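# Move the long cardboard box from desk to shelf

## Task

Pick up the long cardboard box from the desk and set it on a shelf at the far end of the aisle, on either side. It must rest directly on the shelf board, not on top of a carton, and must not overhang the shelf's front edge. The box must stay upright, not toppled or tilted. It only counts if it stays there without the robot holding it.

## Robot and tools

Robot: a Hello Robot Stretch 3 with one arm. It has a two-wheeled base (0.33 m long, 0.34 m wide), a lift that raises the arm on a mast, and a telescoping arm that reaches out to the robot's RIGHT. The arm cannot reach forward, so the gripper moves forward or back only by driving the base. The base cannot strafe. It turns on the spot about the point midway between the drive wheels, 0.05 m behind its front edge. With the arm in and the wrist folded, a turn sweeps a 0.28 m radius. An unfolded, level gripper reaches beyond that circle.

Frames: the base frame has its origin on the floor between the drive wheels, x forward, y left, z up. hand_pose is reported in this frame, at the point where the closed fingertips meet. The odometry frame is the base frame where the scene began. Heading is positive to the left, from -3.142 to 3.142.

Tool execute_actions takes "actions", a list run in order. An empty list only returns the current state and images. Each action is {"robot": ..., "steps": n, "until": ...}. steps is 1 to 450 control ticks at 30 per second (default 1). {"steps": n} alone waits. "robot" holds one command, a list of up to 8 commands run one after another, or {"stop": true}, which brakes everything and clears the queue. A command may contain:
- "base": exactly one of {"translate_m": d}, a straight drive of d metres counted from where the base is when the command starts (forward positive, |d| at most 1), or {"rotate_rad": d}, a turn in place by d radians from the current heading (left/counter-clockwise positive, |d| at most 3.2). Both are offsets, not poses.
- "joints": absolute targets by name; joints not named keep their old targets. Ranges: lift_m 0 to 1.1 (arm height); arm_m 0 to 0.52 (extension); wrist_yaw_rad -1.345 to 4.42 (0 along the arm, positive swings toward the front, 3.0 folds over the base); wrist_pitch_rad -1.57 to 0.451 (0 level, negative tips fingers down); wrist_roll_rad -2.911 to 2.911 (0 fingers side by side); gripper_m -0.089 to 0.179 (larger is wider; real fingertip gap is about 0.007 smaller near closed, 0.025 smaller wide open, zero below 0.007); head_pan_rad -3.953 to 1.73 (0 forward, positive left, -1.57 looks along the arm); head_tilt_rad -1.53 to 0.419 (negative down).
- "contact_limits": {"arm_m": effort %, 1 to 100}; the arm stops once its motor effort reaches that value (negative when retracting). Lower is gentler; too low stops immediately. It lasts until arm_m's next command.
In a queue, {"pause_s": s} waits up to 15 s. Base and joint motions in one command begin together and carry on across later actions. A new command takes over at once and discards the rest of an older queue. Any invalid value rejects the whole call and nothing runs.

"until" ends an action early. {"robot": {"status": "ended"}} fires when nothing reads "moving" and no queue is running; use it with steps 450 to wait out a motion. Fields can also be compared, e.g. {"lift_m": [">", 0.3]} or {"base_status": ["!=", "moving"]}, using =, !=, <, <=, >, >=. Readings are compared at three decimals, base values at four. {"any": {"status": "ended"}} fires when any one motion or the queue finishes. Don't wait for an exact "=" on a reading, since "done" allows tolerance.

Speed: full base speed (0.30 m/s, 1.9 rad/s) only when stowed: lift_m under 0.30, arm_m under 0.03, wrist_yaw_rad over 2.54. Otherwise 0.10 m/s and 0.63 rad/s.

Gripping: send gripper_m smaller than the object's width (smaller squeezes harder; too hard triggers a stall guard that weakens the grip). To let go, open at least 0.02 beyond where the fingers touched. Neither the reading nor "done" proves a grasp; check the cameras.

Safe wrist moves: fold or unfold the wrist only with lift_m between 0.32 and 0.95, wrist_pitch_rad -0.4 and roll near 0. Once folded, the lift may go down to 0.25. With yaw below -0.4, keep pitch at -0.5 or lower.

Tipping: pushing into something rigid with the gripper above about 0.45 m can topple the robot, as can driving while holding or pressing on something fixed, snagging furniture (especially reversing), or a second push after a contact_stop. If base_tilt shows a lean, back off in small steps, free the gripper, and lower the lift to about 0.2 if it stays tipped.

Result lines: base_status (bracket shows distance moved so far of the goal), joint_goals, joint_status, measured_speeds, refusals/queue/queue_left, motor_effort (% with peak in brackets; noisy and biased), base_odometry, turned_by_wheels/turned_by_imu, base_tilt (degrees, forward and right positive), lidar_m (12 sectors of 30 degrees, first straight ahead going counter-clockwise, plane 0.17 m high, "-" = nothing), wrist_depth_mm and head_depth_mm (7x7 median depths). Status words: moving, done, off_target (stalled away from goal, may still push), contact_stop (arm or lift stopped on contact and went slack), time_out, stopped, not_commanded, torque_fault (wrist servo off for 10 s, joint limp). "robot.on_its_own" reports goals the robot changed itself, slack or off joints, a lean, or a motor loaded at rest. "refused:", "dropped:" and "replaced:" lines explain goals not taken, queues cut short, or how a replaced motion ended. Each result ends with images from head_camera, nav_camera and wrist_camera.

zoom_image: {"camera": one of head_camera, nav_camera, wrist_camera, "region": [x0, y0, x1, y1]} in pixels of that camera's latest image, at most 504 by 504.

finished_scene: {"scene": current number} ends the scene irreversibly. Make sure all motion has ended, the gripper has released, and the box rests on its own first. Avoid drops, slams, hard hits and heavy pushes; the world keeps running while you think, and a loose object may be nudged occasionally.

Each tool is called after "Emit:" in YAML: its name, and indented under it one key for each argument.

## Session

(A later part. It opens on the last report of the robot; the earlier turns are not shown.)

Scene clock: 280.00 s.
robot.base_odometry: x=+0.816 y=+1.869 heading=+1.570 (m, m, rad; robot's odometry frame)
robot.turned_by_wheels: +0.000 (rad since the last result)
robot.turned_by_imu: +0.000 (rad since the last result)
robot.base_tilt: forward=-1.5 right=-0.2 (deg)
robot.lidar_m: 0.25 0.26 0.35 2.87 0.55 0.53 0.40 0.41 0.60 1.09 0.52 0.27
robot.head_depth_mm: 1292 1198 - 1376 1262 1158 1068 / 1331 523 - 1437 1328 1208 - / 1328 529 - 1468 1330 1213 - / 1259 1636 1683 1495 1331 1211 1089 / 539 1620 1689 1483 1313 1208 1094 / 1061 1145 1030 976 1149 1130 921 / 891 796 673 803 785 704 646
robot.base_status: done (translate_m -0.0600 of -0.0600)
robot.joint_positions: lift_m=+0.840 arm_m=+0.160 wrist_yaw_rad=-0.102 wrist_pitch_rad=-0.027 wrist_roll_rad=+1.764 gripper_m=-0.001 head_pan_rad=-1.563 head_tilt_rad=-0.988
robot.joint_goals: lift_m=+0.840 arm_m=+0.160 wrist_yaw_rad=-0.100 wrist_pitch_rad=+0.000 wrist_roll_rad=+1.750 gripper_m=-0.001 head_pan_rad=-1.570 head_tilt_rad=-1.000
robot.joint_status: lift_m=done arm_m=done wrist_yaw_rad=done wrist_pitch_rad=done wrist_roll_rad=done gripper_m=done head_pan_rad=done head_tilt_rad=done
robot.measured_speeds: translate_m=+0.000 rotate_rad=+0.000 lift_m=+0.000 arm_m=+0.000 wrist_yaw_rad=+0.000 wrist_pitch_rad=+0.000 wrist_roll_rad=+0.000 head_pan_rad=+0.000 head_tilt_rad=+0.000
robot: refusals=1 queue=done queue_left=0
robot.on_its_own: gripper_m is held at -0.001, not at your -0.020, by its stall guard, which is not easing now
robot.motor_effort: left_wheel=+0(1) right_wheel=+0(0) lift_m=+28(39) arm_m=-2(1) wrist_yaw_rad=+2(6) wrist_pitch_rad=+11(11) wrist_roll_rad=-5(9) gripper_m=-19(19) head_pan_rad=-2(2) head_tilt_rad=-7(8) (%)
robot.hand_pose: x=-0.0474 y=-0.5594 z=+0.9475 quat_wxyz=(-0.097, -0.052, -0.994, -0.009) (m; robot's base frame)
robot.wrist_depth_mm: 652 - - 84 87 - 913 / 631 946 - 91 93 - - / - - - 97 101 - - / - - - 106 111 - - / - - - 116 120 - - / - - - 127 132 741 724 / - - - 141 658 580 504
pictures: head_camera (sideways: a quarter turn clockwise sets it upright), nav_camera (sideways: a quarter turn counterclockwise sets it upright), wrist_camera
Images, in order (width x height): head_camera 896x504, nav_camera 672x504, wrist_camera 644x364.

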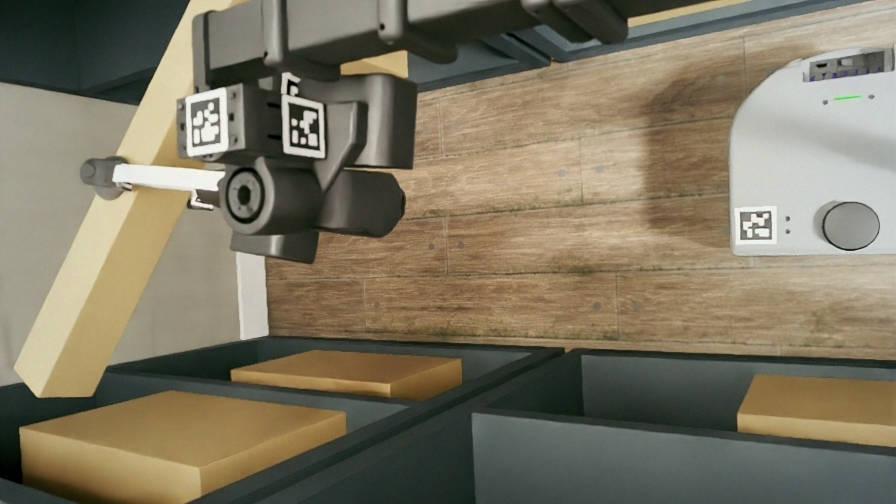

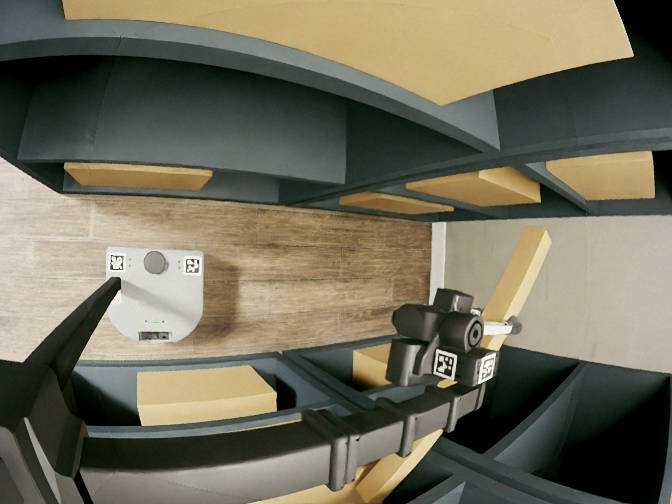

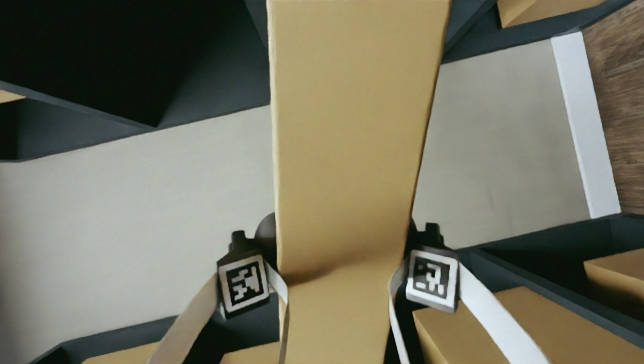

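Emit:
execute_actions:
  actions:
    - {"robot":{"joints":{"wrist_roll_rad":2.2,"head_tilt_rad":-0.5}},"steps":200,"until":{"robot":{"status":"ended"}}}

Scene clock: 284.63 s.
robot.base_odometry: x=+0.816 y=+1.869 heading=+1.570 (m, m, rad; robot's odometry frame)
robot.turned_by_wheels: +0.000 (rad since the last result)
robot.turned_by_imu: +0.000 (rad since the last result)
robot.base_tilt: forward=-1.6 right=-0.2 (deg)
robot.lidar_m: 0.25 0.26 0.35 2.87 0.55 0.53 0.40 0.41 0.60 1.09 0.52 0.27
robot.head_depth_mm: 1158 1261 1427 1440 563 - 1182 / 1205 1311 1459 1579 - - 1227 / 1200 1323 1468 1575 - - 1229 / 1199 1320 1463 627 1811 1497 1241 / 1198 1319 1472 656 1760 1451 1237 / 1165 1252 1374 1099 1045 974 893 / 1130 758 740 715 651 675 720
robot.base_status: done (translate_m -0.0600 of -0.0600)
robot.joint_positions: lift_m=+0.840 arm_m=+0.160 wrist_yaw_rad=-0.097 wrist_pitch_rad=-0.010 wrist_roll_rad=+2.129 gripper_m=-0.001 head_pan_rad=-1.563 head_tilt_rad=-0.508
robot.joint_goals: lift_m=+0.840 arm_m=+0.160 wrist_yaw_rad=-0.100 wrist_pitch_rad=+0.000 wrist_roll_rad=+2.200 gripper_m=-0.001 head_pan_rad=-1.570 head_tilt_rad=-0.500
robot.joint_status: lift_m=done arm_m=done wrist_yaw_rad=done wrist_pitch_rad=done wrist_roll_rad=off_target gripper_m=done head_pan_rad=done head_tilt_rad=done
robot.measured_speeds: translate_m=+0.000 rotate_rad=+0.000 lift_m=+0.000 arm_m=+0.000 wrist_yaw_rad=+0.000 wrist_pitch_rad=+0.000 wrist_roll_rad=+0.000 head_pan_rad=+0.000 head_tilt_rad=+0.000
robot: refusals=1 queue=dropped queue_left=0
robot.on_its_own: gripper_m is held at -0.001, not at your -0.020, by its stall guard, which is not easing now
robot.motor_effort: left_wheel=-1(1) right_wheel=+0(1) lift_m=+27(28) arm_m=-2(2) wrist_yaw_rad=-2(2) wrist_pitch_rad=+4(11) wrist_roll_rad=+24(24) gripper_m=-20(20) head_pan_rad=-3(3) head_tilt_rad=+5(43) (%)
robot.hand_pose: x=-0.0461 y=-0.5600 z=+0.9521 quat_wxyz=(-0.275, -0.048, -0.960, +0.008) (m; robot's base frame)
robot.wrist_depth_mm: 825 838 84 87 - - 942 / 805 - 90 92 - - - / 729 - 97 98 - - 982 / 659 - 108 107 - - 928 / - - - 116 986 960 565 / - - - 128 133 574 468 / - - - 145 522 976 391
pictures: head_camera (sideways: a quarter turn clockwise sets it upright), nav_camera (sideways: a quarter turn counterclockwise sets it upright), wrist_camera
Images, in order (width x height): head_camera 896x504, nav_camera 672x504, wrist_camera 644x364.

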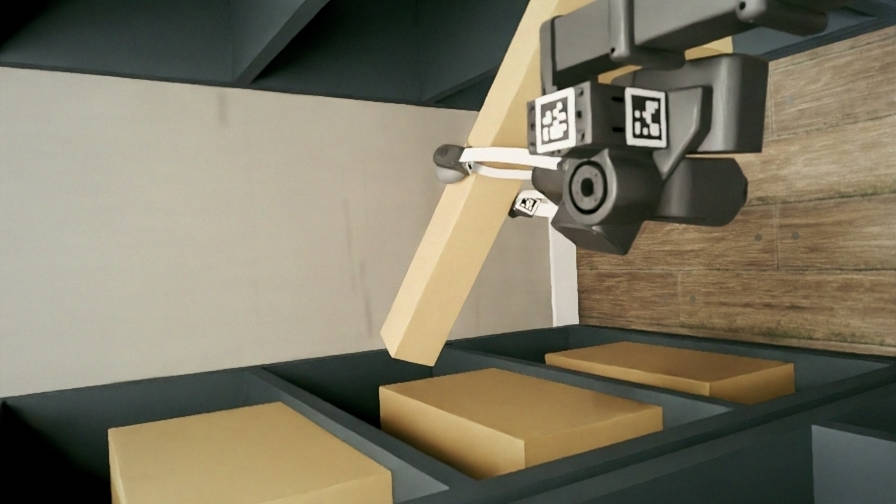

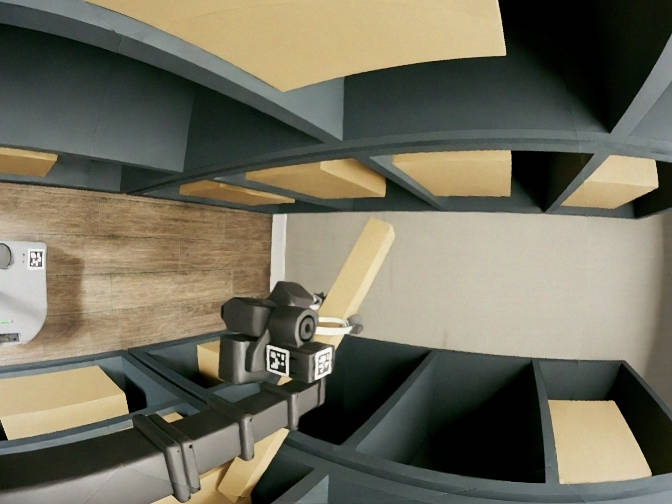

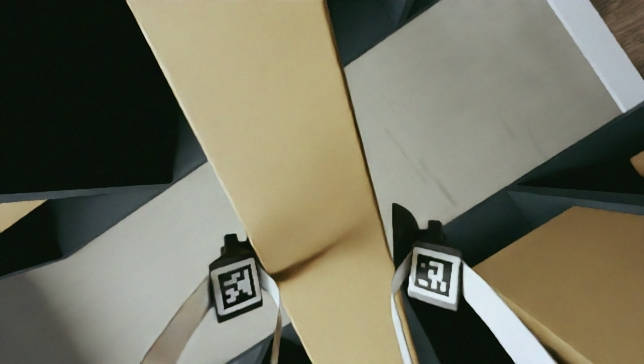

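Emit:
execute_actions:
  actions:
    - {"robot":[{"joints":{"lift_m":0.95,"wrist_roll_rad":2.1}},{"joints":{"wrist_roll_rad":2.9}}],"steps":300,"until":{"robot":{"status":"ended"}}}

Scene clock: 290.90 s.
robot.base_odometry: x=+0.816 y=+1.869 heading=+1.570 (m, m, rad; robot's odometry frame)
robot.turned_by_wheels: +0.000 (rad since the last result)
robot.turned_by_imu: +0.000 (rad since the last result)
robot.base_tilt: forward=-1.5 right=-0.1 (deg)
robot.lidar_m: 0.25 0.26 0.35 2.87 0.55 0.53 0.40 0.41 0.60 1.09 0.52 0.27
robot.head_depth_mm: 1161 1261 1408 - 1117 1272 1145 / 1208 1318 1432 - - 581 1203 / 1198 1316 530 - - 1492 1233 / 1201 517 1453 1663 1815 1485 1241 / 1199 1326 1459 1632 1744 1464 1239 / 1169 1251 1367 1095 1048 972 901 / 1130 759 740 717 653 676 720
robot.base_status: done (translate_m -0.0600 of -0.0600)
robot.joint_positions: lift_m=+0.950 arm_m=+0.160 wrist_yaw_rad=-0.098 wrist_pitch_rad=-0.022 wrist_roll_rad=+2.894 gripper_m=-0.001 head_pan_rad=-1.563 head_tilt_rad=-0.508
robot.joint_goals: lift_m=+0.950 arm_m=+0.160 wrist_yaw_rad=-0.100 wrist_pitch_rad=+0.000 wrist_roll_rad=+2.900 gripper_m=-0.001 head_pan_rad=-1.570 head_tilt_rad=-0.500
robot.joint_status: lift_m=done arm_m=done wrist_yaw_rad=done wrist_pitch_rad=done wrist_roll_rad=done gripper_m=done head_pan_rad=done head_tilt_rad=done
robot.measured_speeds: translate_m=+0.000 rotate_rad=+0.000 lift_m=+0.000 arm_m=+0.000 wrist_yaw_rad=+0.000 wrist_pitch_rad=+0.000 wrist_roll_rad=+0.000 head_pan_rad=+0.000 head_tilt_rad=+0.000
robot: refusals=1 queue=done queue_left=0
robot.on_its_own: gripper_m is held at -0.001, not at your -0.020, by its stall guard, which is not easing now
robot.motor_effort: left_wheel=+0(0) right_wheel=-1(1) lift_m=+43(45) arm_m=-2(2) wrist_yaw_rad=-1(2) wrist_pitch_rad=+9(10) wrist_roll_rad=+2(24) gripper_m=-18(19) head_pan_rad=-3(3) head_tilt_rad=+5(5) (%)
robot.hand_pose: x=-0.0462 y=-0.5597 z=+1.0586 quat_wxyz=(-0.614, -0.046, -0.788, +0.021) (m; robot's base frame)
robot.wrist_depth_mm: 707 947 87 86 983 884 503 / 677 565 95 92 944 917 549 / 746 - 710 99 - 918 882 / 823 - - 107 - 789 431 / 788 - - 117 536 640 406 / 660 735 - 129 131 551 386 / 527 601 - 143 826 731 373
pictures: head_camera (sideways: a quarter turn clockwise sets it upright), nav_camera (sideways: a quarter turn counterclockwise sets it upright), wrist_camera
Images, in order (width x height): head_camera 896x504, nav_camera 672x504, wrist_camera 644x364.

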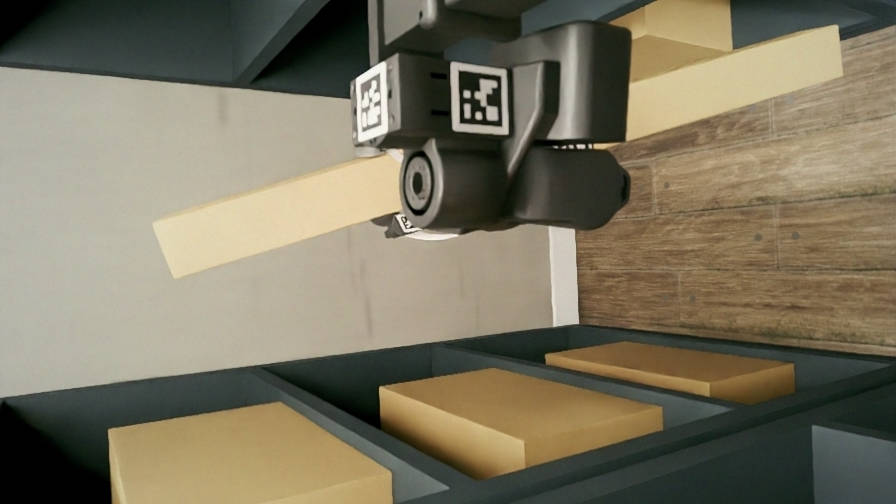

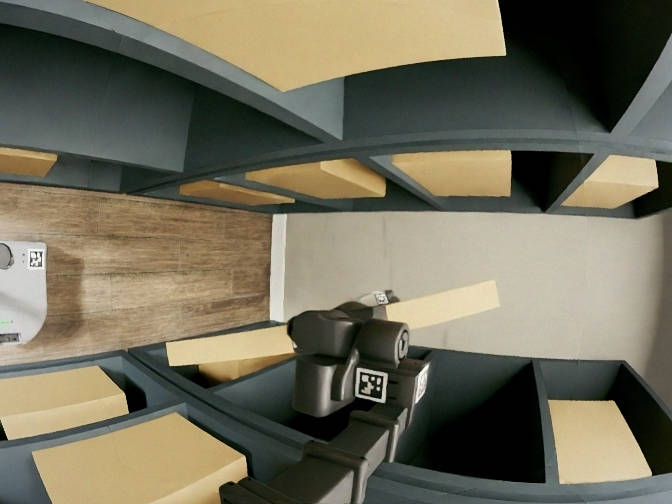

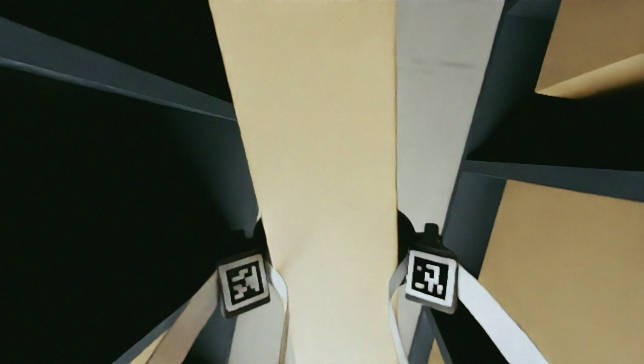

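Emit:
execute_actions:
  actions:
    - {"robot":[{"joints":{"arm_m":0.0},"base":{"translate_m":-0.05}},{"base":{"rotate_rad":-0.5}},{"joints":{"wrist_yaw_rad":0.5}},{"base":{"rotate_rad":-0.5}},{"joints":{"wrist_yaw_rad":1.0}},{"base":{"rotate_rad":-0.45}},{"joints":{"wrist_yaw_rad":1.45,"head_pan_rad":0,"head_tilt_rad":-0.6}}],"steps":450,"until":{"robot":{"status":"ended"}}}

Scene clock: 309.93 s.
robot.base_odometry: x=+0.816 y=+1.819 heading=+0.121 (m, m, rad; robot's odometry frame)
robot.turned_by_wheels: -1.449 (rad since the last result)
robot.turned_by_imu: -1.439 (rad since the last result)
robot.base_tilt: forward=-1.5 right=-0.2 (deg)
robot.lidar_m: 0.86 0.55 0.31 0.31 0.33 0.47 2.87 0.50 0.35 0.34 0.37 0.57
robot.head_depth_mm: 1160 1285 1452 1438 1348 1312 1151 / 1189 1314 1486 1710 1708 1394 1181 / 1190 1329 1510 1745 1706 1399 1186 / 1206 1349 1524 1760 1733 1408 1192 / 1197 1320 1483 1495 1484 1357 1179 / 1129 911 1065 939 966 899 1045 / 701 675 700 644 681 773 722
robot.base_status: done (rotate_rad -0.4498 of -0.4500)
robot.joint_positions: lift_m=+0.950 arm_m=+0.000 wrist_yaw_rad=+1.447 wrist_pitch_rad=-0.022 wrist_roll_rad=+2.895 gripper_m=-0.001 head_pan_rad=-0.007 head_tilt_rad=-0.592
robot.joint_goals: lift_m=+0.950 arm_m=+0.000 wrist_yaw_rad=+1.450 wrist_pitch_rad=+0.000 wrist_roll_rad=+2.900 gripper_m=-0.001 head_pan_rad=+0.000 head_tilt_rad=-0.600
robot.joint_status: lift_m=done arm_m=done wrist_yaw_rad=done wrist_pitch_rad=done wrist_roll_rad=done gripper_m=done head_pan_rad=done head_tilt_rad=done
robot.measured_speeds: translate_m=+0.000 rotate_rad=+0.000 lift_m=+0.000 arm_m=+0.000 wrist_yaw_rad=+0.000 wrist_pitch_rad=+0.000 wrist_roll_rad=+0.000 head_pan_rad=+0.000 head_tilt_rad=+0.000
robot: refusals=1 queue=done queue_left=0
robot.on_its_own: gripper_m is held at -0.001, not at your -0.020, by its stall guard, which is not easing now
robot.motor_effort: left_wheel=+4(9) right_wheel=-3(7) lift_m=+42(43) arm_m=-2(2) wrist_yaw_rad=+2(1) wrist_pitch_rad=+9(9) wrist_roll_rad=+2(2) gripper_m=-18(19) head_pan_rad=+2(32) head_tilt_rad=-5(19) (%)
robot.hand_pose: x=+0.2324 y=-0.1765 z=+1.0586 quat_wxyz=(-0.455, +0.517, -0.596, -0.413) (m; robot's base frame)
robot.wrist_depth_mm: 174 358 87 86 - - 642 / 376 273 94 92 - 964 629 / 379 376 372 99 - - 882 / 394 379 448 107 - 868 633 / 397 388 463 117 - 795 596 / 401 396 - 129 131 708 603 / 412 409 - 142 - 831 476
pictures: head_camera (sideways: a quarter turn clockwise sets it upright), nav_camera (sideways: a quarter turn counterclockwise sets it upright), wrist_camera
Images, in order (width x height): head_camera 896x504, nav_camera 672x504, wrist_camera 644x364.

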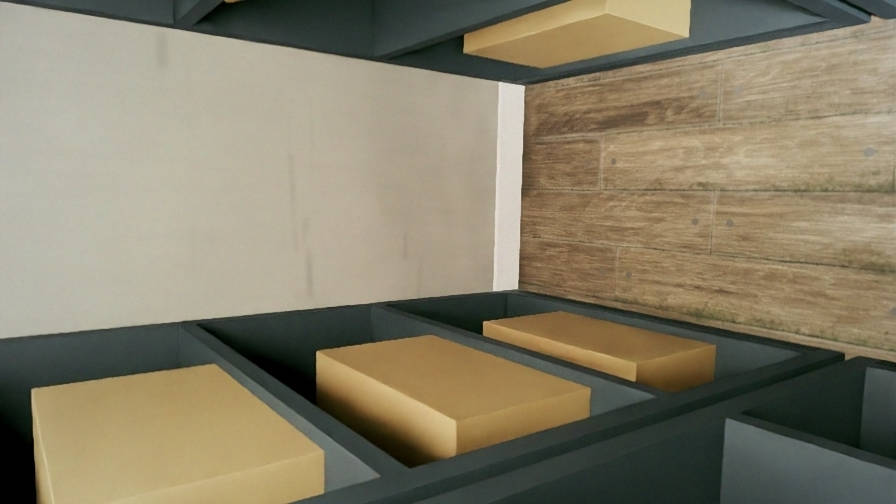

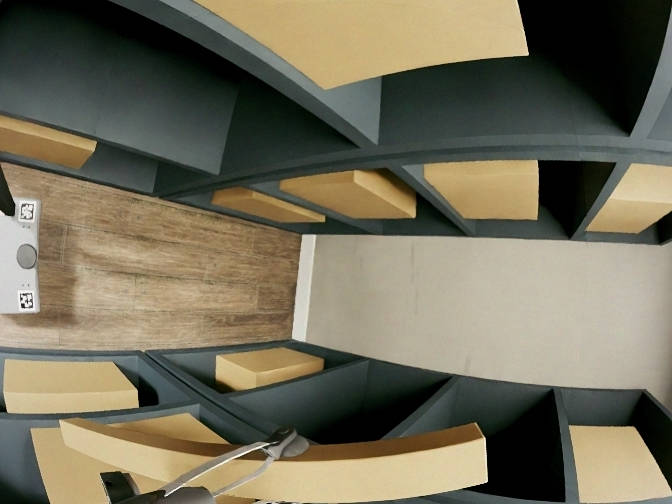

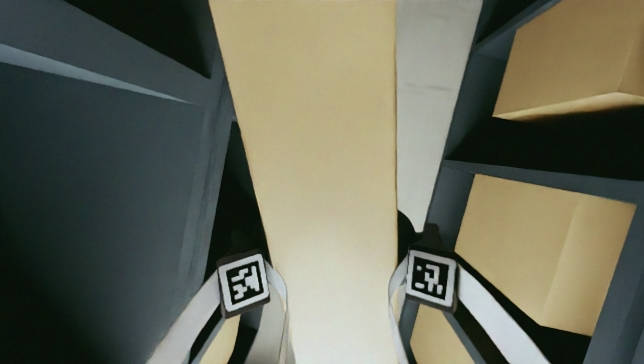

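Emit:
execute_actions:
  actions:
    - {"robot":{"base":{"translate_m":0.42},"joints":{"head_pan_rad":-1.57,"head_tilt_rad":-0.3}},"steps":300,"until":{"robot":{"status":"ended"}}}

Scene clock: 318.60 s.
robot.base_odometry: x=+1.233 y=+1.870 heading=+0.121 (m, m, rad; robot's odometry frame)
robot.turned_by_wheels: +0.000 (rad since the last result)
robot.turned_by_imu: +0.001 (rad since the last result)
robot.base_tilt: forward=-1.6 right=-0.3 (deg)
robot.lidar_m: 0.74 0.42 0.25 0.31 0.38 0.42 3.30 0.50 0.39 0.37 0.40 0.62
robot.head_depth_mm: 469 699 746 789 578 428 - / 461 711 761 798 584 430 - / 454 718 768 799 590 432 822 / 315 316 332 358 387 415 459 / 290 311 360 362 397 437 477 / 296 312 333 360 398 440 821 / 300 748 808 852 606 460 848
robot.base_status: done (translate_m +0.4200 of +0.4200)
robot.joint_positions: lift_m=+0.950 arm_m=+0.000 wrist_yaw_rad=+1.447 wrist_pitch_rad=-0.022 wrist_roll_rad=+2.895 gripper_m=-0.001 head_pan_rad=-1.563 head_tilt_rad=-0.310
robot.joint_goals: lift_m=+0.950 arm_m=+0.000 wrist_yaw_rad=+1.450 wrist_pitch_rad=+0.000 wrist_roll_rad=+2.900 gripper_m=-0.001 head_pan_rad=-1.570 head_tilt_rad=-0.300
robot.joint_status: lift_m=done arm_m=done wrist_yaw_rad=done wrist_pitch_rad=done wrist_roll_rad=done gripper_m=done head_pan_rad=done head_tilt_rad=done
robot.measured_speeds: translate_m=+0.000 rotate_rad=+0.000 lift_m=+0.000 arm_m=+0.000 wrist_yaw_rad=+0.000 wrist_pitch_rad=+0.000 wrist_roll_rad=+0.000 head_pan_rad=+0.000 head_tilt_rad=+0.000
robot: refusals=1 queue=done queue_left=0
robot.on_its_own: gripper_m is held at -0.001, not at your -0.020, by its stall guard, which is not easing now
robot.motor_effort: left_wheel=+3(8) right_wheel=-3(5) lift_m=+42(42) arm_m=-2(2) wrist_yaw_rad=+2(2) wrist_pitch_rad=+9(9) wrist_roll_rad=+1(2) gripper_m=-19(19) head_pan_rad=-5(35) head_tilt_rad=+6(33) (%)
robot.hand_pose: x=+0.2324 y=-0.1764 z=+1.0586 quat_wxyz=(-0.454, +0.517, -0.596, -0.413) (m; robot's base frame)
robot.wrist_depth_mm: 230 853 87 86 897 836 775 / 642 349 95 92 888 835 572 / 722 900 700 99 912 877 827 / 762 884 911 107 941 883 550 / 768 961 911 117 526 879 491 / 648 724 - 129 131 913 469 / 529 581 - 143 894 761 446
pictures: head_camera (sideways: a quarter turn clockwise sets it upright), nav_camera (sideways: a quarter turn counterclockwise sets it upright), wrist_camera
Images, in order (width x height): head_camera 896x504, nav_camera 672x504, wrist_camera 644x364.

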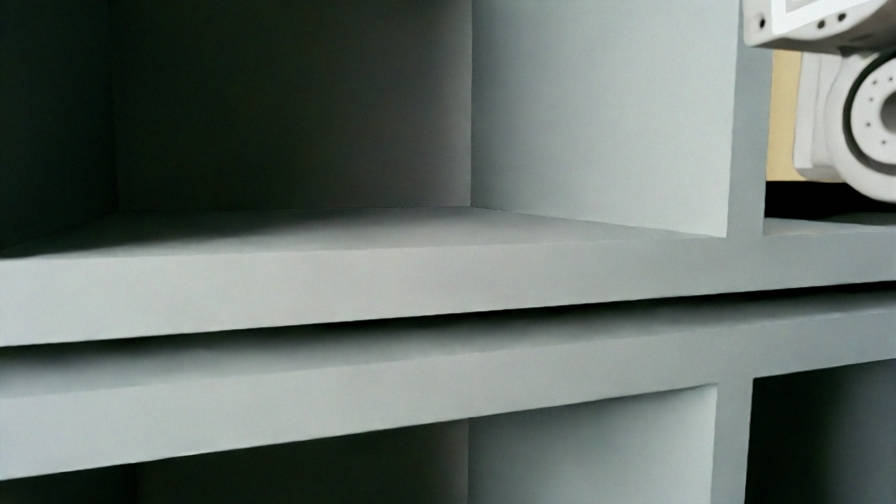

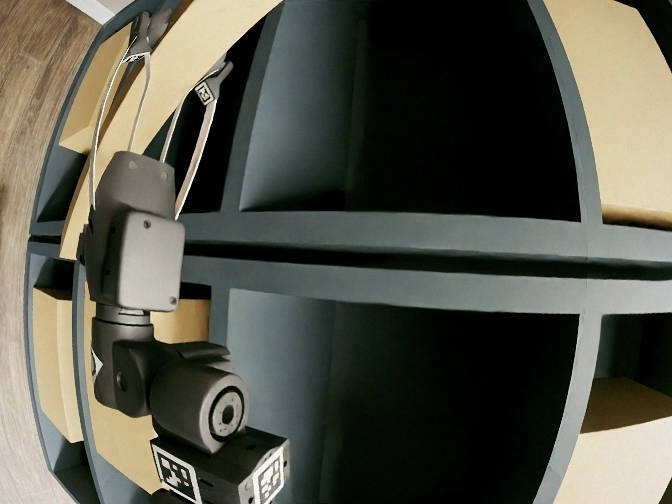

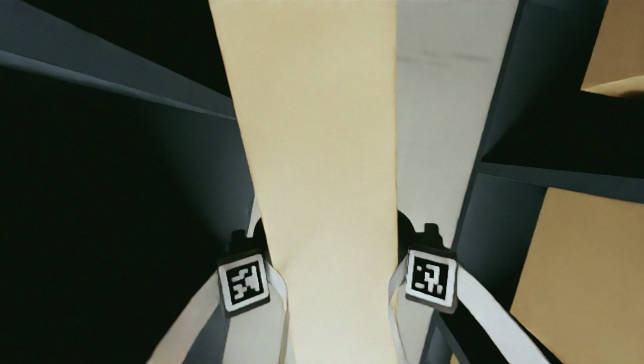

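Emit:
execute_actions:
  actions:
    - {"robot":{"base":{"translate_m":0.3}},"steps":300,"until":{"robot":{"status":"ended"}}}

Scene clock: 325.67 s.
robot.base_odometry: x=+1.531 y=+1.906 heading=+0.121 (m, m, rad; robot's odometry frame)
robot.turned_by_wheels: +0.000 (rad since the last result)
robot.turned_by_imu: +0.001 (rad since the last result)
robot.base_tilt: forward=-1.6 right=-0.2 (deg)
robot.lidar_m: 0.72 0.30 0.23 0.23 0.30 0.61 1.17 0.55 0.43 0.44 0.45 0.67
robot.head_depth_mm: 468 705 706 704 580 461 - / 461 735 787 828 585 465 - / 454 747 800 838 589 469 875 / 445 756 811 850 594 472 840 / 439 766 817 863 599 476 842 / 431 773 831 876 602 497 845 / 423 783 840 886 607 500 853
robot.base_status: done (translate_m +0.3000 of +0.3000)
robot.joint_positions: lift_m=+0.950 arm_m=+0.000 wrist_yaw_rad=+1.447 wrist_pitch_rad=-0.022 wrist_roll_rad=+2.895 gripper_m=-0.001 head_pan_rad=-1.563 head_tilt_rad=-0.310
robot.joint_goals: lift_m=+0.950 arm_m=+0.000 wrist_yaw_rad=+1.450 wrist_pitch_rad=+0.000 wrist_roll_rad=+2.900 gripper_m=-0.001 head_pan_rad=-1.570 head_tilt_rad=-0.300
robot.joint_status: lift_m=done arm_m=done wrist_yaw_rad=done wrist_pitch_rad=done wrist_roll_rad=done gripper_m=done head_pan_rad=done head_tilt_rad=done
robot.measured_speeds: translate_m=+0.000 rotate_rad=+0.000 lift_m=+0.000 arm_m=+0.000 wrist_yaw_rad=+0.000 wrist_pitch_rad=+0.000 wrist_roll_rad=+0.000 head_pan_rad=+0.000 head_tilt_rad=+0.000
robot: refusals=1 queue=done queue_left=0
robot.on_its_own: gripper_m is held at -0.001, not at your -0.020, by its stall guard, which is not easing now
robot.motor_effort: left_wheel=+3(7) right_wheel=-3(3) lift_m=+42(41) arm_m=-2(2) wrist_yaw_rad=+2(2) wrist_pitch_rad=+9(9) wrist_roll_rad=+2(2) gripper_m=-18(18) head_pan_rad=-2(3) head_tilt_rad=+7(8) (%)
robot.hand_pose: x=+0.2324 y=-0.1764 z=+1.0586 quat_wxyz=(-0.454, +0.517, -0.596, -0.413) (m; robot's base frame)
robot.wrist_depth_mm: 579 577 87 86 607 604 555 / 600 412 95 92 617 614 556 / 601 591 603 99 624 599 568 / 613 604 618 107 635 635 580 / 626 625 677 117 389 636 591 / 638 631 - 128 132 602 599 / 523 563 696 144 673 608 605
pictures: head_camera (sideways: a quarter turn clockwise sets it upright), nav_camera (sideways: a quarter turn counterclockwise sets it upright), wrist_camera
Images, in order (width x height): head_camera 896x504, nav_camera 672x504, wrist_camera 644x364.

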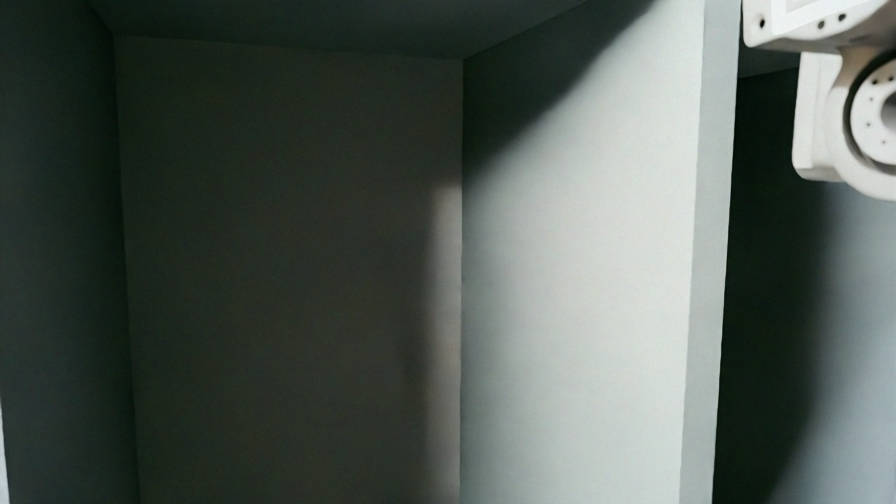

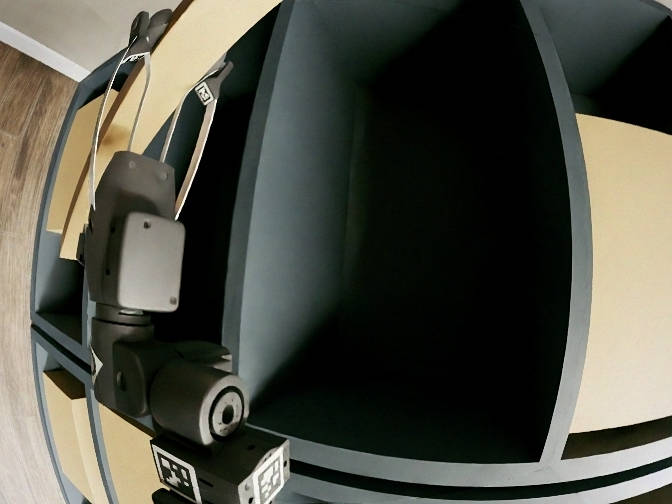

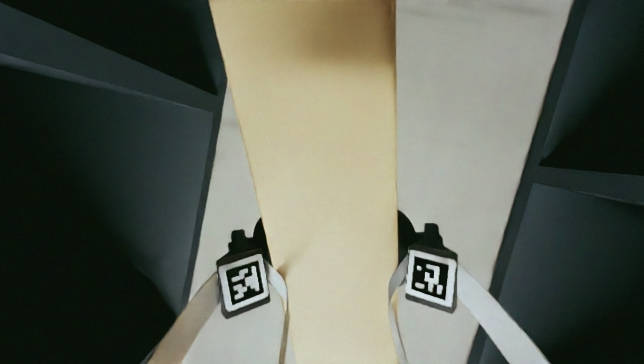

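Emit:
execute_actions:
  actions:
    - {"robot":[{"base":{"rotate_rad":-0.1}},{"base":{"translate_m":0.1},"joints":{"lift_m":0.62}},{"joints":{"wrist_yaw_rad":0}},{"joints":{"wrist_roll_rad":1.57}}],"steps":450,"until":{"robot":{"status":"ended"}}}

Scene clock: 343.13 s.
robot.base_odometry: x=+1.631 y=+1.908 heading=+0.021 (m, m, rad; robot's odometry frame)
robot.turned_by_wheels: -0.100 (rad since the last result)
robot.turned_by_imu: -0.099 (rad since the last result)
robot.base_tilt: forward=-1.6 right=-0.2 (deg)
robot.lidar_m: 0.64 0.32 0.24 0.23 0.24 0.33 0.92 0.63 0.47 0.42 0.44 0.60
robot.head_depth_mm: 467 735 775 776 579 462 779 / 461 749 800 843 584 465 829 / 453 749 801 842 589 469 832 / 446 749 805 845 594 471 836 / 438 751 803 848 597 475 843 / 430 752 806 845 603 477 848 / 422 752 807 852 607 480 849
robot.base_status: done (translate_m +0.1000 of +0.1000)
robot.joint_positions: lift_m=+0.620 arm_m=+0.000 wrist_yaw_rad=+0.003 wrist_pitch_rad=-0.022 wrist_roll_rad=+1.586 gripper_m=-0.001 head_pan_rad=-1.563 head_tilt_rad=-0.310
robot.joint_goals: lift_m=+0.620 arm_m=+0.000 wrist_yaw_rad=+0.000 wrist_pitch_rad=+0.000 wrist_roll_rad=+1.570 gripper_m=-0.001 head_pan_rad=-1.570 head_tilt_rad=-0.300
robot.joint_status: lift_m=done arm_m=done wrist_yaw_rad=done wrist_pitch_rad=done wrist_roll_rad=done gripper_m=done head_pan_rad=done head_tilt_rad=done
robot.measured_speeds: translate_m=+0.000 rotate_rad=+0.000 lift_m=+0.000 arm_m=+0.000 wrist_yaw_rad=+0.000 wrist_pitch_rad=+0.000 wrist_roll_rad=+0.000 head_pan_rad=+0.000 head_tilt_rad=+0.000
robot: refusals=1 queue=done queue_left=0
robot.on_its_own: gripper_m is held at -0.001, not at your -0.020, by its stall guard, which is not easing now
robot.motor_effort: left_wheel=+3(9) right_wheel=-3(4) lift_m=+28(42) arm_m=-2(2) wrist_yaw_rad=-2(0) wrist_pitch_rad=+9(9) wrist_roll_rad=-6(5) gripper_m=-19(18) head_pan_rad=-3(4) head_tilt_rad=+7(7) (%)
robot.hand_pose: x=-0.0207 y=-0.4009 z=+0.7290 quat_wxyz=(-0.007, +0.001, -1.000, -0.011) (m; robot's base frame)
robot.wrist_depth_mm: 289 399 87 86 442 319 215 / 288 414 566 92 483 317 219 / 282 406 580 99 485 322 221 / 279 401 609 107 495 325 222 / 276 401 622 117 122 330 223 / 276 386 606 129 132 316 225 / 269 365 654 144 532 370 229
pictures: head_camera (sideways: a quarter turn clockwise sets it upright), nav_camera (sideways: a quarter turn counterclockwise sets it upright), wrist_camera
Images, in order (width x height): head_camera 896x504, nav_camera 672x504, wrist_camera 644x364.

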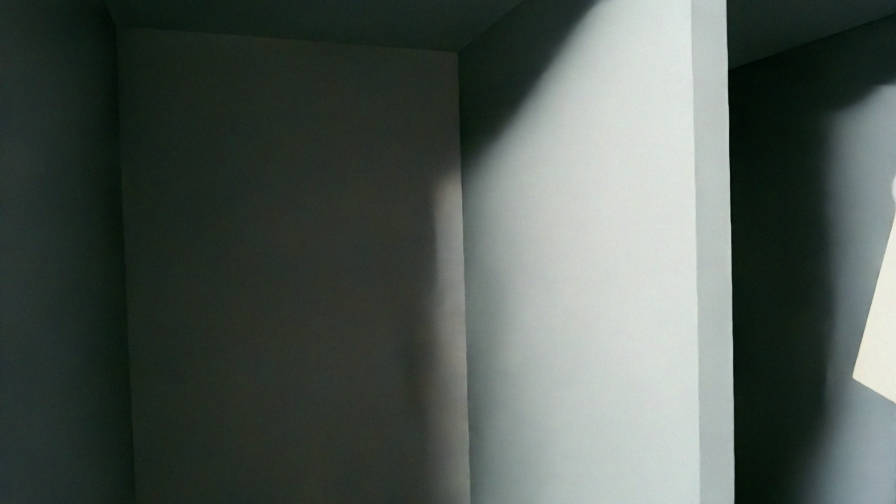

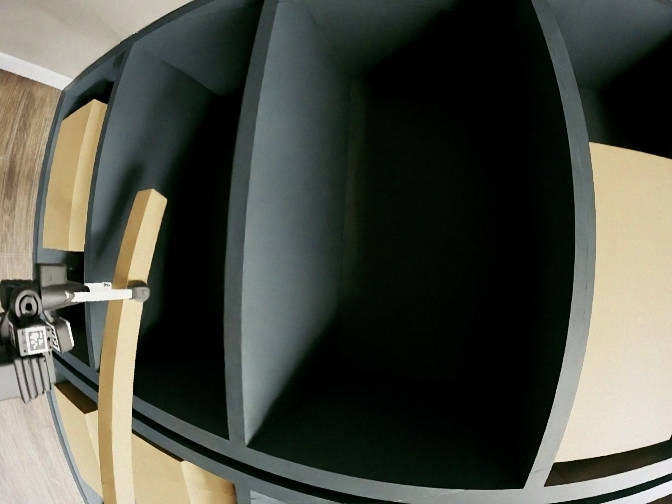

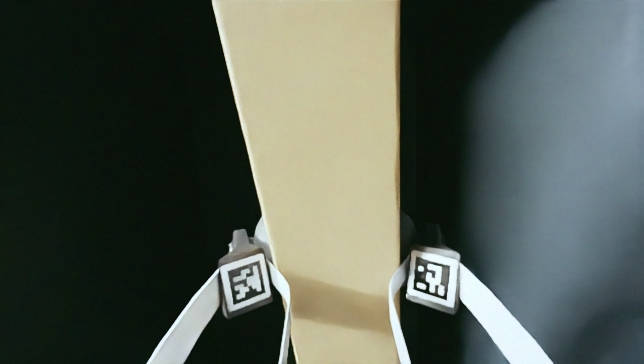

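Emit:
execute_actions:
  actions:
    - {"robot":{"joints":{"head_tilt_rad":-1.0}},"steps":60}

Scene clock: 346.97 s.
robot.base_odometry: x=+1.631 y=+1.908 heading=+0.021 (m, m, rad; robot's odometry frame)
robot.turned_by_wheels: +0.000 (rad since the last result)
robot.turned_by_imu: +0.000 (rad since the last result)
robot.base_tilt: forward=-1.5 right=-0.1 (deg)
robot.lidar_m: 0.64 0.32 0.24 0.23 0.24 0.33 0.92 0.63 0.47 0.42 0.44 0.60
robot.head_depth_mm: 527 450 773 612 1075 1186 - / 530 453 973 630 1147 - - / 534 455 991 643 1289 - - / 538 454 998 753 1203 1196 1086 / 542 454 1006 831 1115 1203 1094 / 546 453 1005 865 1111 1210 1099 / 551 456 1011 884 1105 1215 1096
robot.base_status: done (translate_m +0.1000 of +0.1000)
robot.joint_positions: lift_m=+0.620 arm_m=+0.000 wrist_yaw_rad=+0.003 wrist_pitch_rad=-0.022 wrist_roll_rad=+1.586 gripper_m=-0.001 head_pan_rad=-1.563 head_tilt_rad=-0.987
robot.joint_goals: lift_m=+0.620 arm_m=+0.000 wrist_yaw_rad=+0.000 wrist_pitch_rad=+0.000 wrist_roll_rad=+1.570 gripper_m=-0.001 head_pan_rad=-1.570 head_tilt_rad=-1.000
robot.joint_status: lift_m=done arm_m=done wrist_yaw_rad=done wrist_pitch_rad=done wrist_roll_rad=done gripper_m=done head_pan_rad=done head_tilt_rad=done
robot.measured_speeds: translate_m=+0.000 rotate_rad=+0.000 lift_m=+0.000 arm_m=+0.000 wrist_yaw_rad=+0.000 wrist_pitch_rad=+0.000 wrist_roll_rad=+0.000 head_pan_rad=+0.000 head_tilt_rad=+0.000
robot: refusals=1 queue=done queue_left=0
robot.on_its_own: gripper_m is held at -0.001, not at your -0.020, by its stall guard, which is not easing now
robot.motor_effort: left_wheel=+3(3) right_wheel=-3(3) lift_m=+28(27) arm_m=-2(2) wrist_yaw_rad=-2(2) wrist_pitch_rad=+9(9) wrist_roll_rad=-6(6) gripper_m=-19(18) head_pan_rad=-2(3) head_tilt_rad=-7(52) (%)
robot.hand_pose: x=-0.0207 y=-0.4009 z=+0.7290 quat_wxyz=(-0.007, +0.001, -1.000, -0.011) (m; robot's base frame)
robot.wrist_depth_mm: 289 404 87 86 438 316 216 / 283 416 562 92 473 318 219 / 283 411 581 99 489 326 219 / 277 403 599 107 493 326 221 / 276 399 613 117 122 334 225 / 275 388 614 128 132 316 224 / 271 359 663 143 539 369 228
pictures: head_camera (sideways: a quarter turn clockwise sets it upright), nav_camera (sideways: a quarter turn counterclockwise sets it upright), wrist_camera
Images, in order (width x height): head_camera 896x504, nav_camera 672x504, wrist_camera 644x364.

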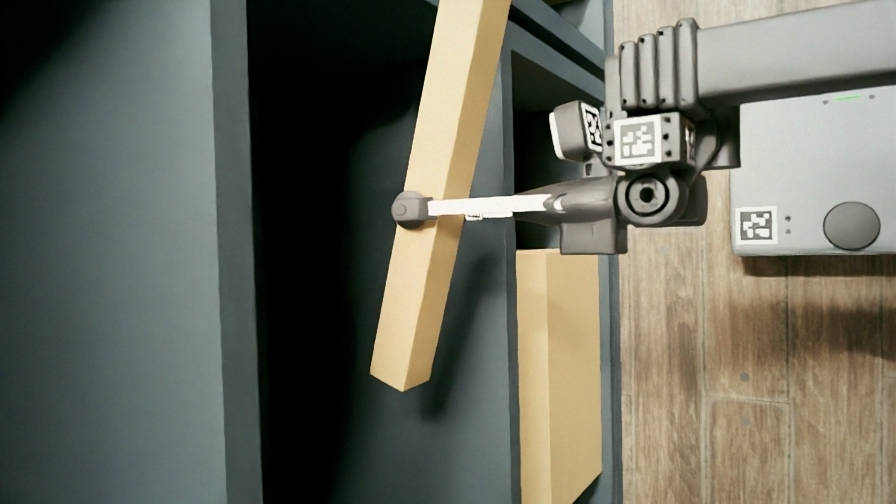

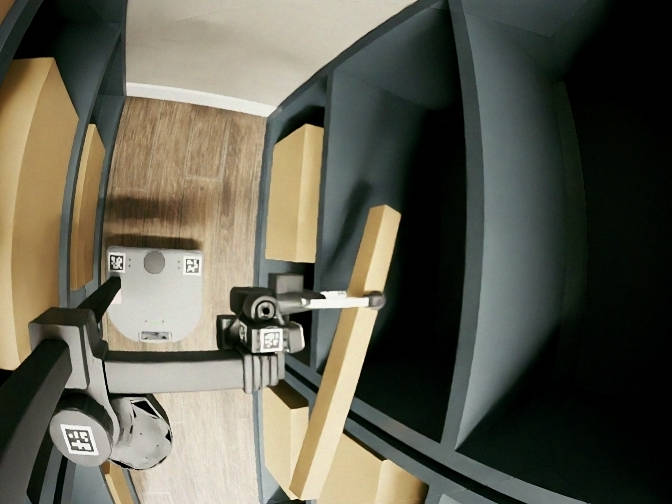

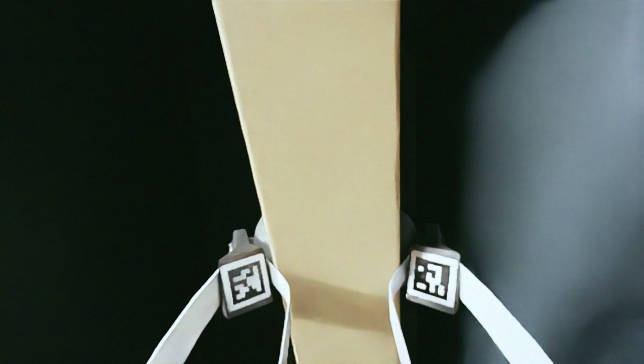

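Emit:
execute_actions:
  actions:
    - {"robot":{"base":{"translate_m":0.2},"joints":{"wrist_yaw_rad":0.2}},"steps":300,"until":{"robot":{"status":"ended"}}}

Scene clock: 356.10 s.
robot.base_odometry: x=+1.830 y=+1.912 heading=+0.021 (m, m, rad; robot's odometry frame)
robot.turned_by_wheels: +0.000 (rad since the last result)
robot.turned_by_imu: +0.000 (rad since the last result)
robot.base_tilt: forward=-1.6 right=-0.2 (deg)
robot.lidar_m: 0.44 0.44 0.24 0.23 0.24 0.33 0.92 0.60 0.44 0.42 0.44 0.46
robot.head_depth_mm: 527 451 980 828 1251 1178 - / 530 453 985 629 1252 - - / 533 455 992 639 1015 - - / 537 457 999 661 1045 1197 1085 / 541 456 1002 673 1120 1204 1087 / 546 455 1006 835 1239 1208 1095 / 551 456 987 881 1085 1126 1068
robot.base_status: done (translate_m +0.2000 of +0.2000)
robot.joint_positions: lift_m=+0.620 arm_m=+0.000 wrist_yaw_rad=+0.198 wrist_pitch_rad=-0.022 wrist_roll_rad=+1.586 gripper_m=-0.001 head_pan_rad=-1.563 head_tilt_rad=-0.987
robot.joint_goals: lift_m=+0.620 arm_m=+0.000 wrist_yaw_rad=+0.200 wrist_pitch_rad=+0.000 wrist_roll_rad=+1.570 gripper_m=-0.001 head_pan_rad=-1.570 head_tilt_rad=-1.000
robot.joint_status: lift_m=done arm_m=done wrist_yaw_rad=done wrist_pitch_rad=done wrist_roll_rad=done gripper_m=done head_pan_rad=done head_tilt_rad=done
robot.measured_speeds: translate_m=+0.000 rotate_rad=+0.000 lift_m=+0.000 arm_m=+0.000 wrist_yaw_rad=+0.000 wrist_pitch_rad=+0.000 wrist_roll_rad=+0.000 head_pan_rad=+0.000 head_tilt_rad=+0.000
robot: refusals=1 queue=done queue_left=0
robot.on_its_own: gripper_m is held at -0.001, not at your -0.020, by its stall guard, which is not easing now
robot.motor_effort: left_wheel=+3(8) right_wheel=-3(3) lift_m=+28(27) arm_m=-2(2) wrist_yaw_rad=+2(7) wrist_pitch_rad=+9(9) wrist_roll_rad=-6(6) gripper_m=-19(19) head_pan_rad=-3(3) head_tilt_rad=-8(9) (%)
robot.hand_pose: x=+0.0288 y=-0.3959 z=+0.7290 quat_wxyz=(-0.006, +0.099, -0.995, -0.012) (m; robot's base frame)
robot.wrist_depth_mm: 288 424 87 85 470 313 216 / 285 411 552 92 476 318 218 / 284 401 571 98 479 322 219 / 280 403 622 107 501 327 223 / 274 402 646 117 121 331 223 / 271 394 621 129 131 315 226 / 270 360 554 144 501 370 228
pictures: head_camera (sideways: a quarter turn clockwise sets it upright), nav_camera (sideways: a quarter turn counterclockwise sets it upright), wrist_camera
Images, in order (width x height): head_camera 896x504, nav_camera 672x504, wrist_camera 644x364.

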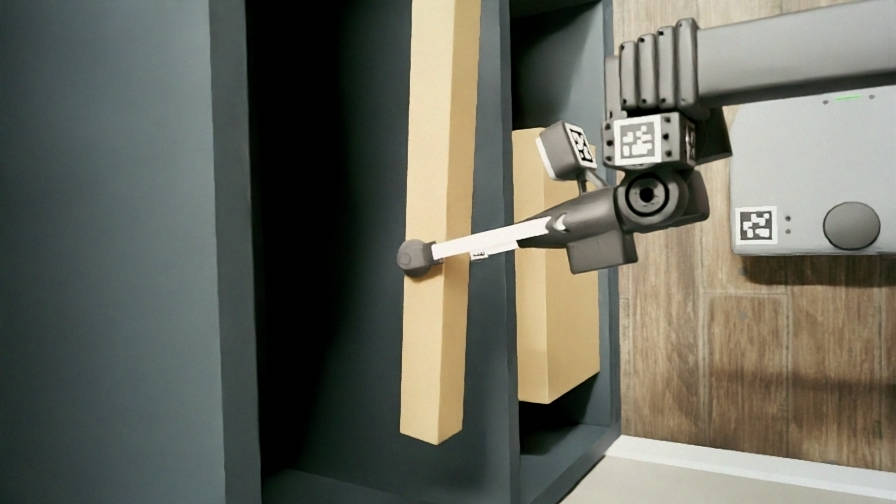

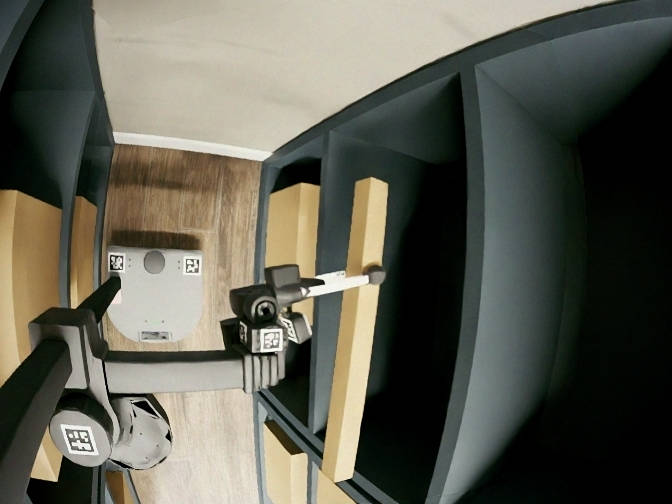

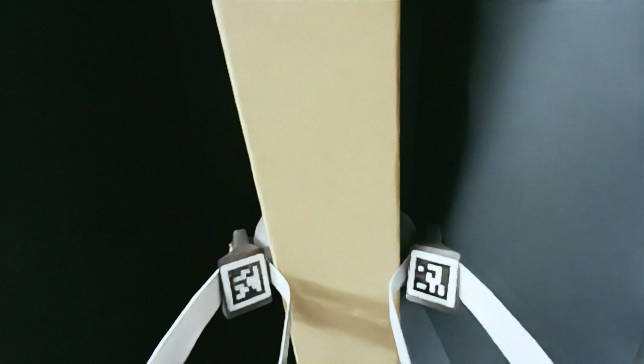

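Emit:
execute_actions:
  actions:
    - {"robot":[{"base":{"translate_m":0.07}},{"joints":{"arm_m":0.17},"contact_limits":{"arm_m":15}}],"steps":300,"until":{"robot":{"status":"ended"}}}

Scene clock: 364.43 s.
robot.base_odometry: x=+1.900 y=+1.914 heading=+0.021 (m, m, rad; robot's odometry frame)
robot.turned_by_wheels: +0.000 (rad since the last result)
robot.turned_by_imu: +0.000 (rad since the last result)
robot.base_tilt: forward=-1.6 right=-0.2 (deg)
robot.lidar_m: 0.37 0.38 0.24 0.23 0.24 0.33 0.97 0.66 0.44 0.42 0.44 0.38
robot.head_depth_mm: 528 450 924 857 1257 1202 - / 530 452 929 - 1223 1208 - / 533 455 935 - 1135 1213 - / 539 457 942 858 1127 1206 1091 / 540 455 940 876 1121 1207 1096 / 545 455 965 880 1233 1189 1090 / 551 456 857 840 921 955 940
robot.base_status: done (translate_m +0.0700 of +0.0700)
robot.joint_positions: lift_m=+0.620 arm_m=+0.170 wrist_yaw_rad=+0.199 wrist_pitch_rad=-0.022 wrist_roll_rad=+1.585 gripper_m=-0.001 head_pan_rad=-1.563 head_tilt_rad=-0.988
robot.joint_goals: lift_m=+0.620 arm_m=+0.170 wrist_yaw_rad=+0.200 wrist_pitch_rad=+0.000 wrist_roll_rad=+1.570 gripper_m=-0.001 head_pan_rad=-1.570 head_tilt_rad=-1.000
robot.joint_status: lift_m=done arm_m=done wrist_yaw_rad=done wrist_pitch_rad=done wrist_roll_rad=done gripper_m=done head_pan_rad=done head_tilt_rad=done
robot.measured_speeds: translate_m=+0.000 rotate_rad=+0.000 lift_m=+0.000 arm_m=+0.000 wrist_yaw_rad=+0.000 wrist_pitch_rad=+0.000 wrist_roll_rad=+0.000 head_pan_rad=+0.000 head_tilt_rad=+0.000
robot: refusals=1 queue=done queue_left=0
robot.on_its_own: gripper_m is held at -0.001, not at your -0.020, by its stall guard, which is not easing now
robot.motor_effort: left_wheel=+3(9) right_wheel=-3(5) lift_m=+28(28) arm_m=+3(4) wrist_yaw_rad=+1(2) wrist_pitch_rad=+9(9) wrist_roll_rad=-5(5) gripper_m=-19(19) head_pan_rad=-2(2) head_tilt_rad=-7(7) (%)
robot.contact_limits: arm_m 15 (drawing in: default 18, maximum 30; extending or still: default 25, maximum 41)
robot.hand_pose: x=+0.0291 y=-0.5653 z=+0.7290 quat_wxyz=(-0.006, +0.099, -0.995, -0.012) (m; robot's base frame)
robot.wrist_depth_mm: 292 372 87 86 384 310 216 / 286 395 393 92 409 322 217 / 284 407 415 99 427 327 220 / 281 405 452 108 451 328 222 / 280 400 479 117 122 331 223 / 275 387 503 128 132 314 225 / 272 364 466 144 439 371 229
pictures: head_camera (sideways: a quarter turn clockwise sets it upright), nav_camera (sideways: a quarter turn counterclockwise sets it upright), wrist_camera
Images, in order (width x height): head_camera 896x504, nav_camera 672x504, wrist_camera 644x364.

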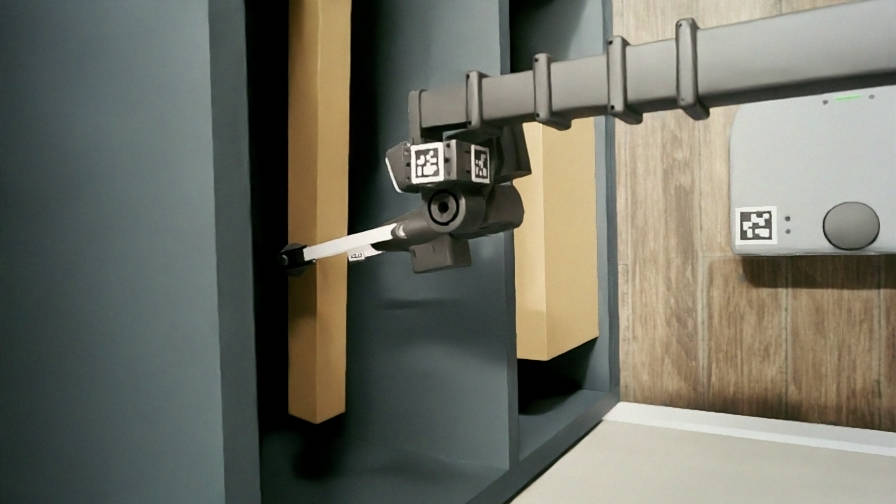

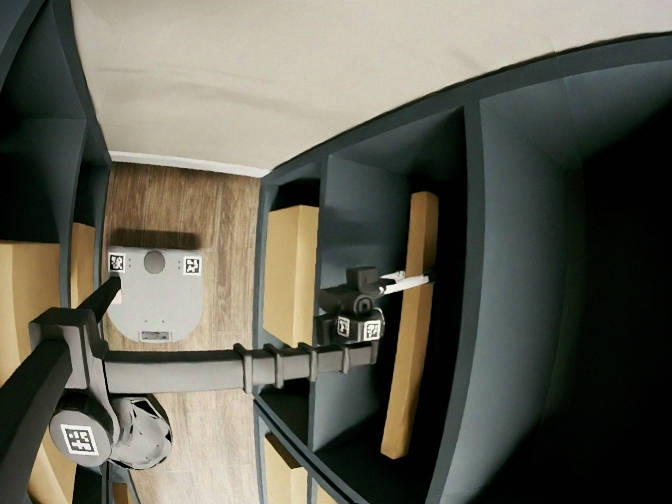

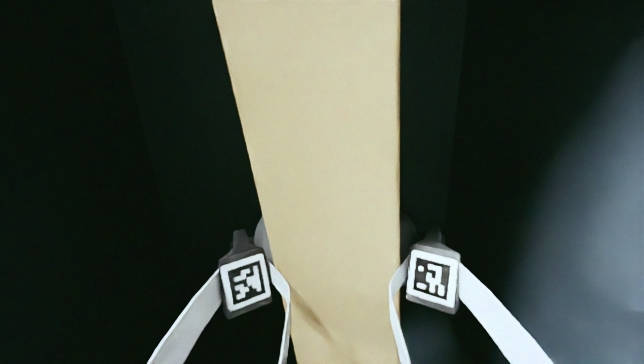

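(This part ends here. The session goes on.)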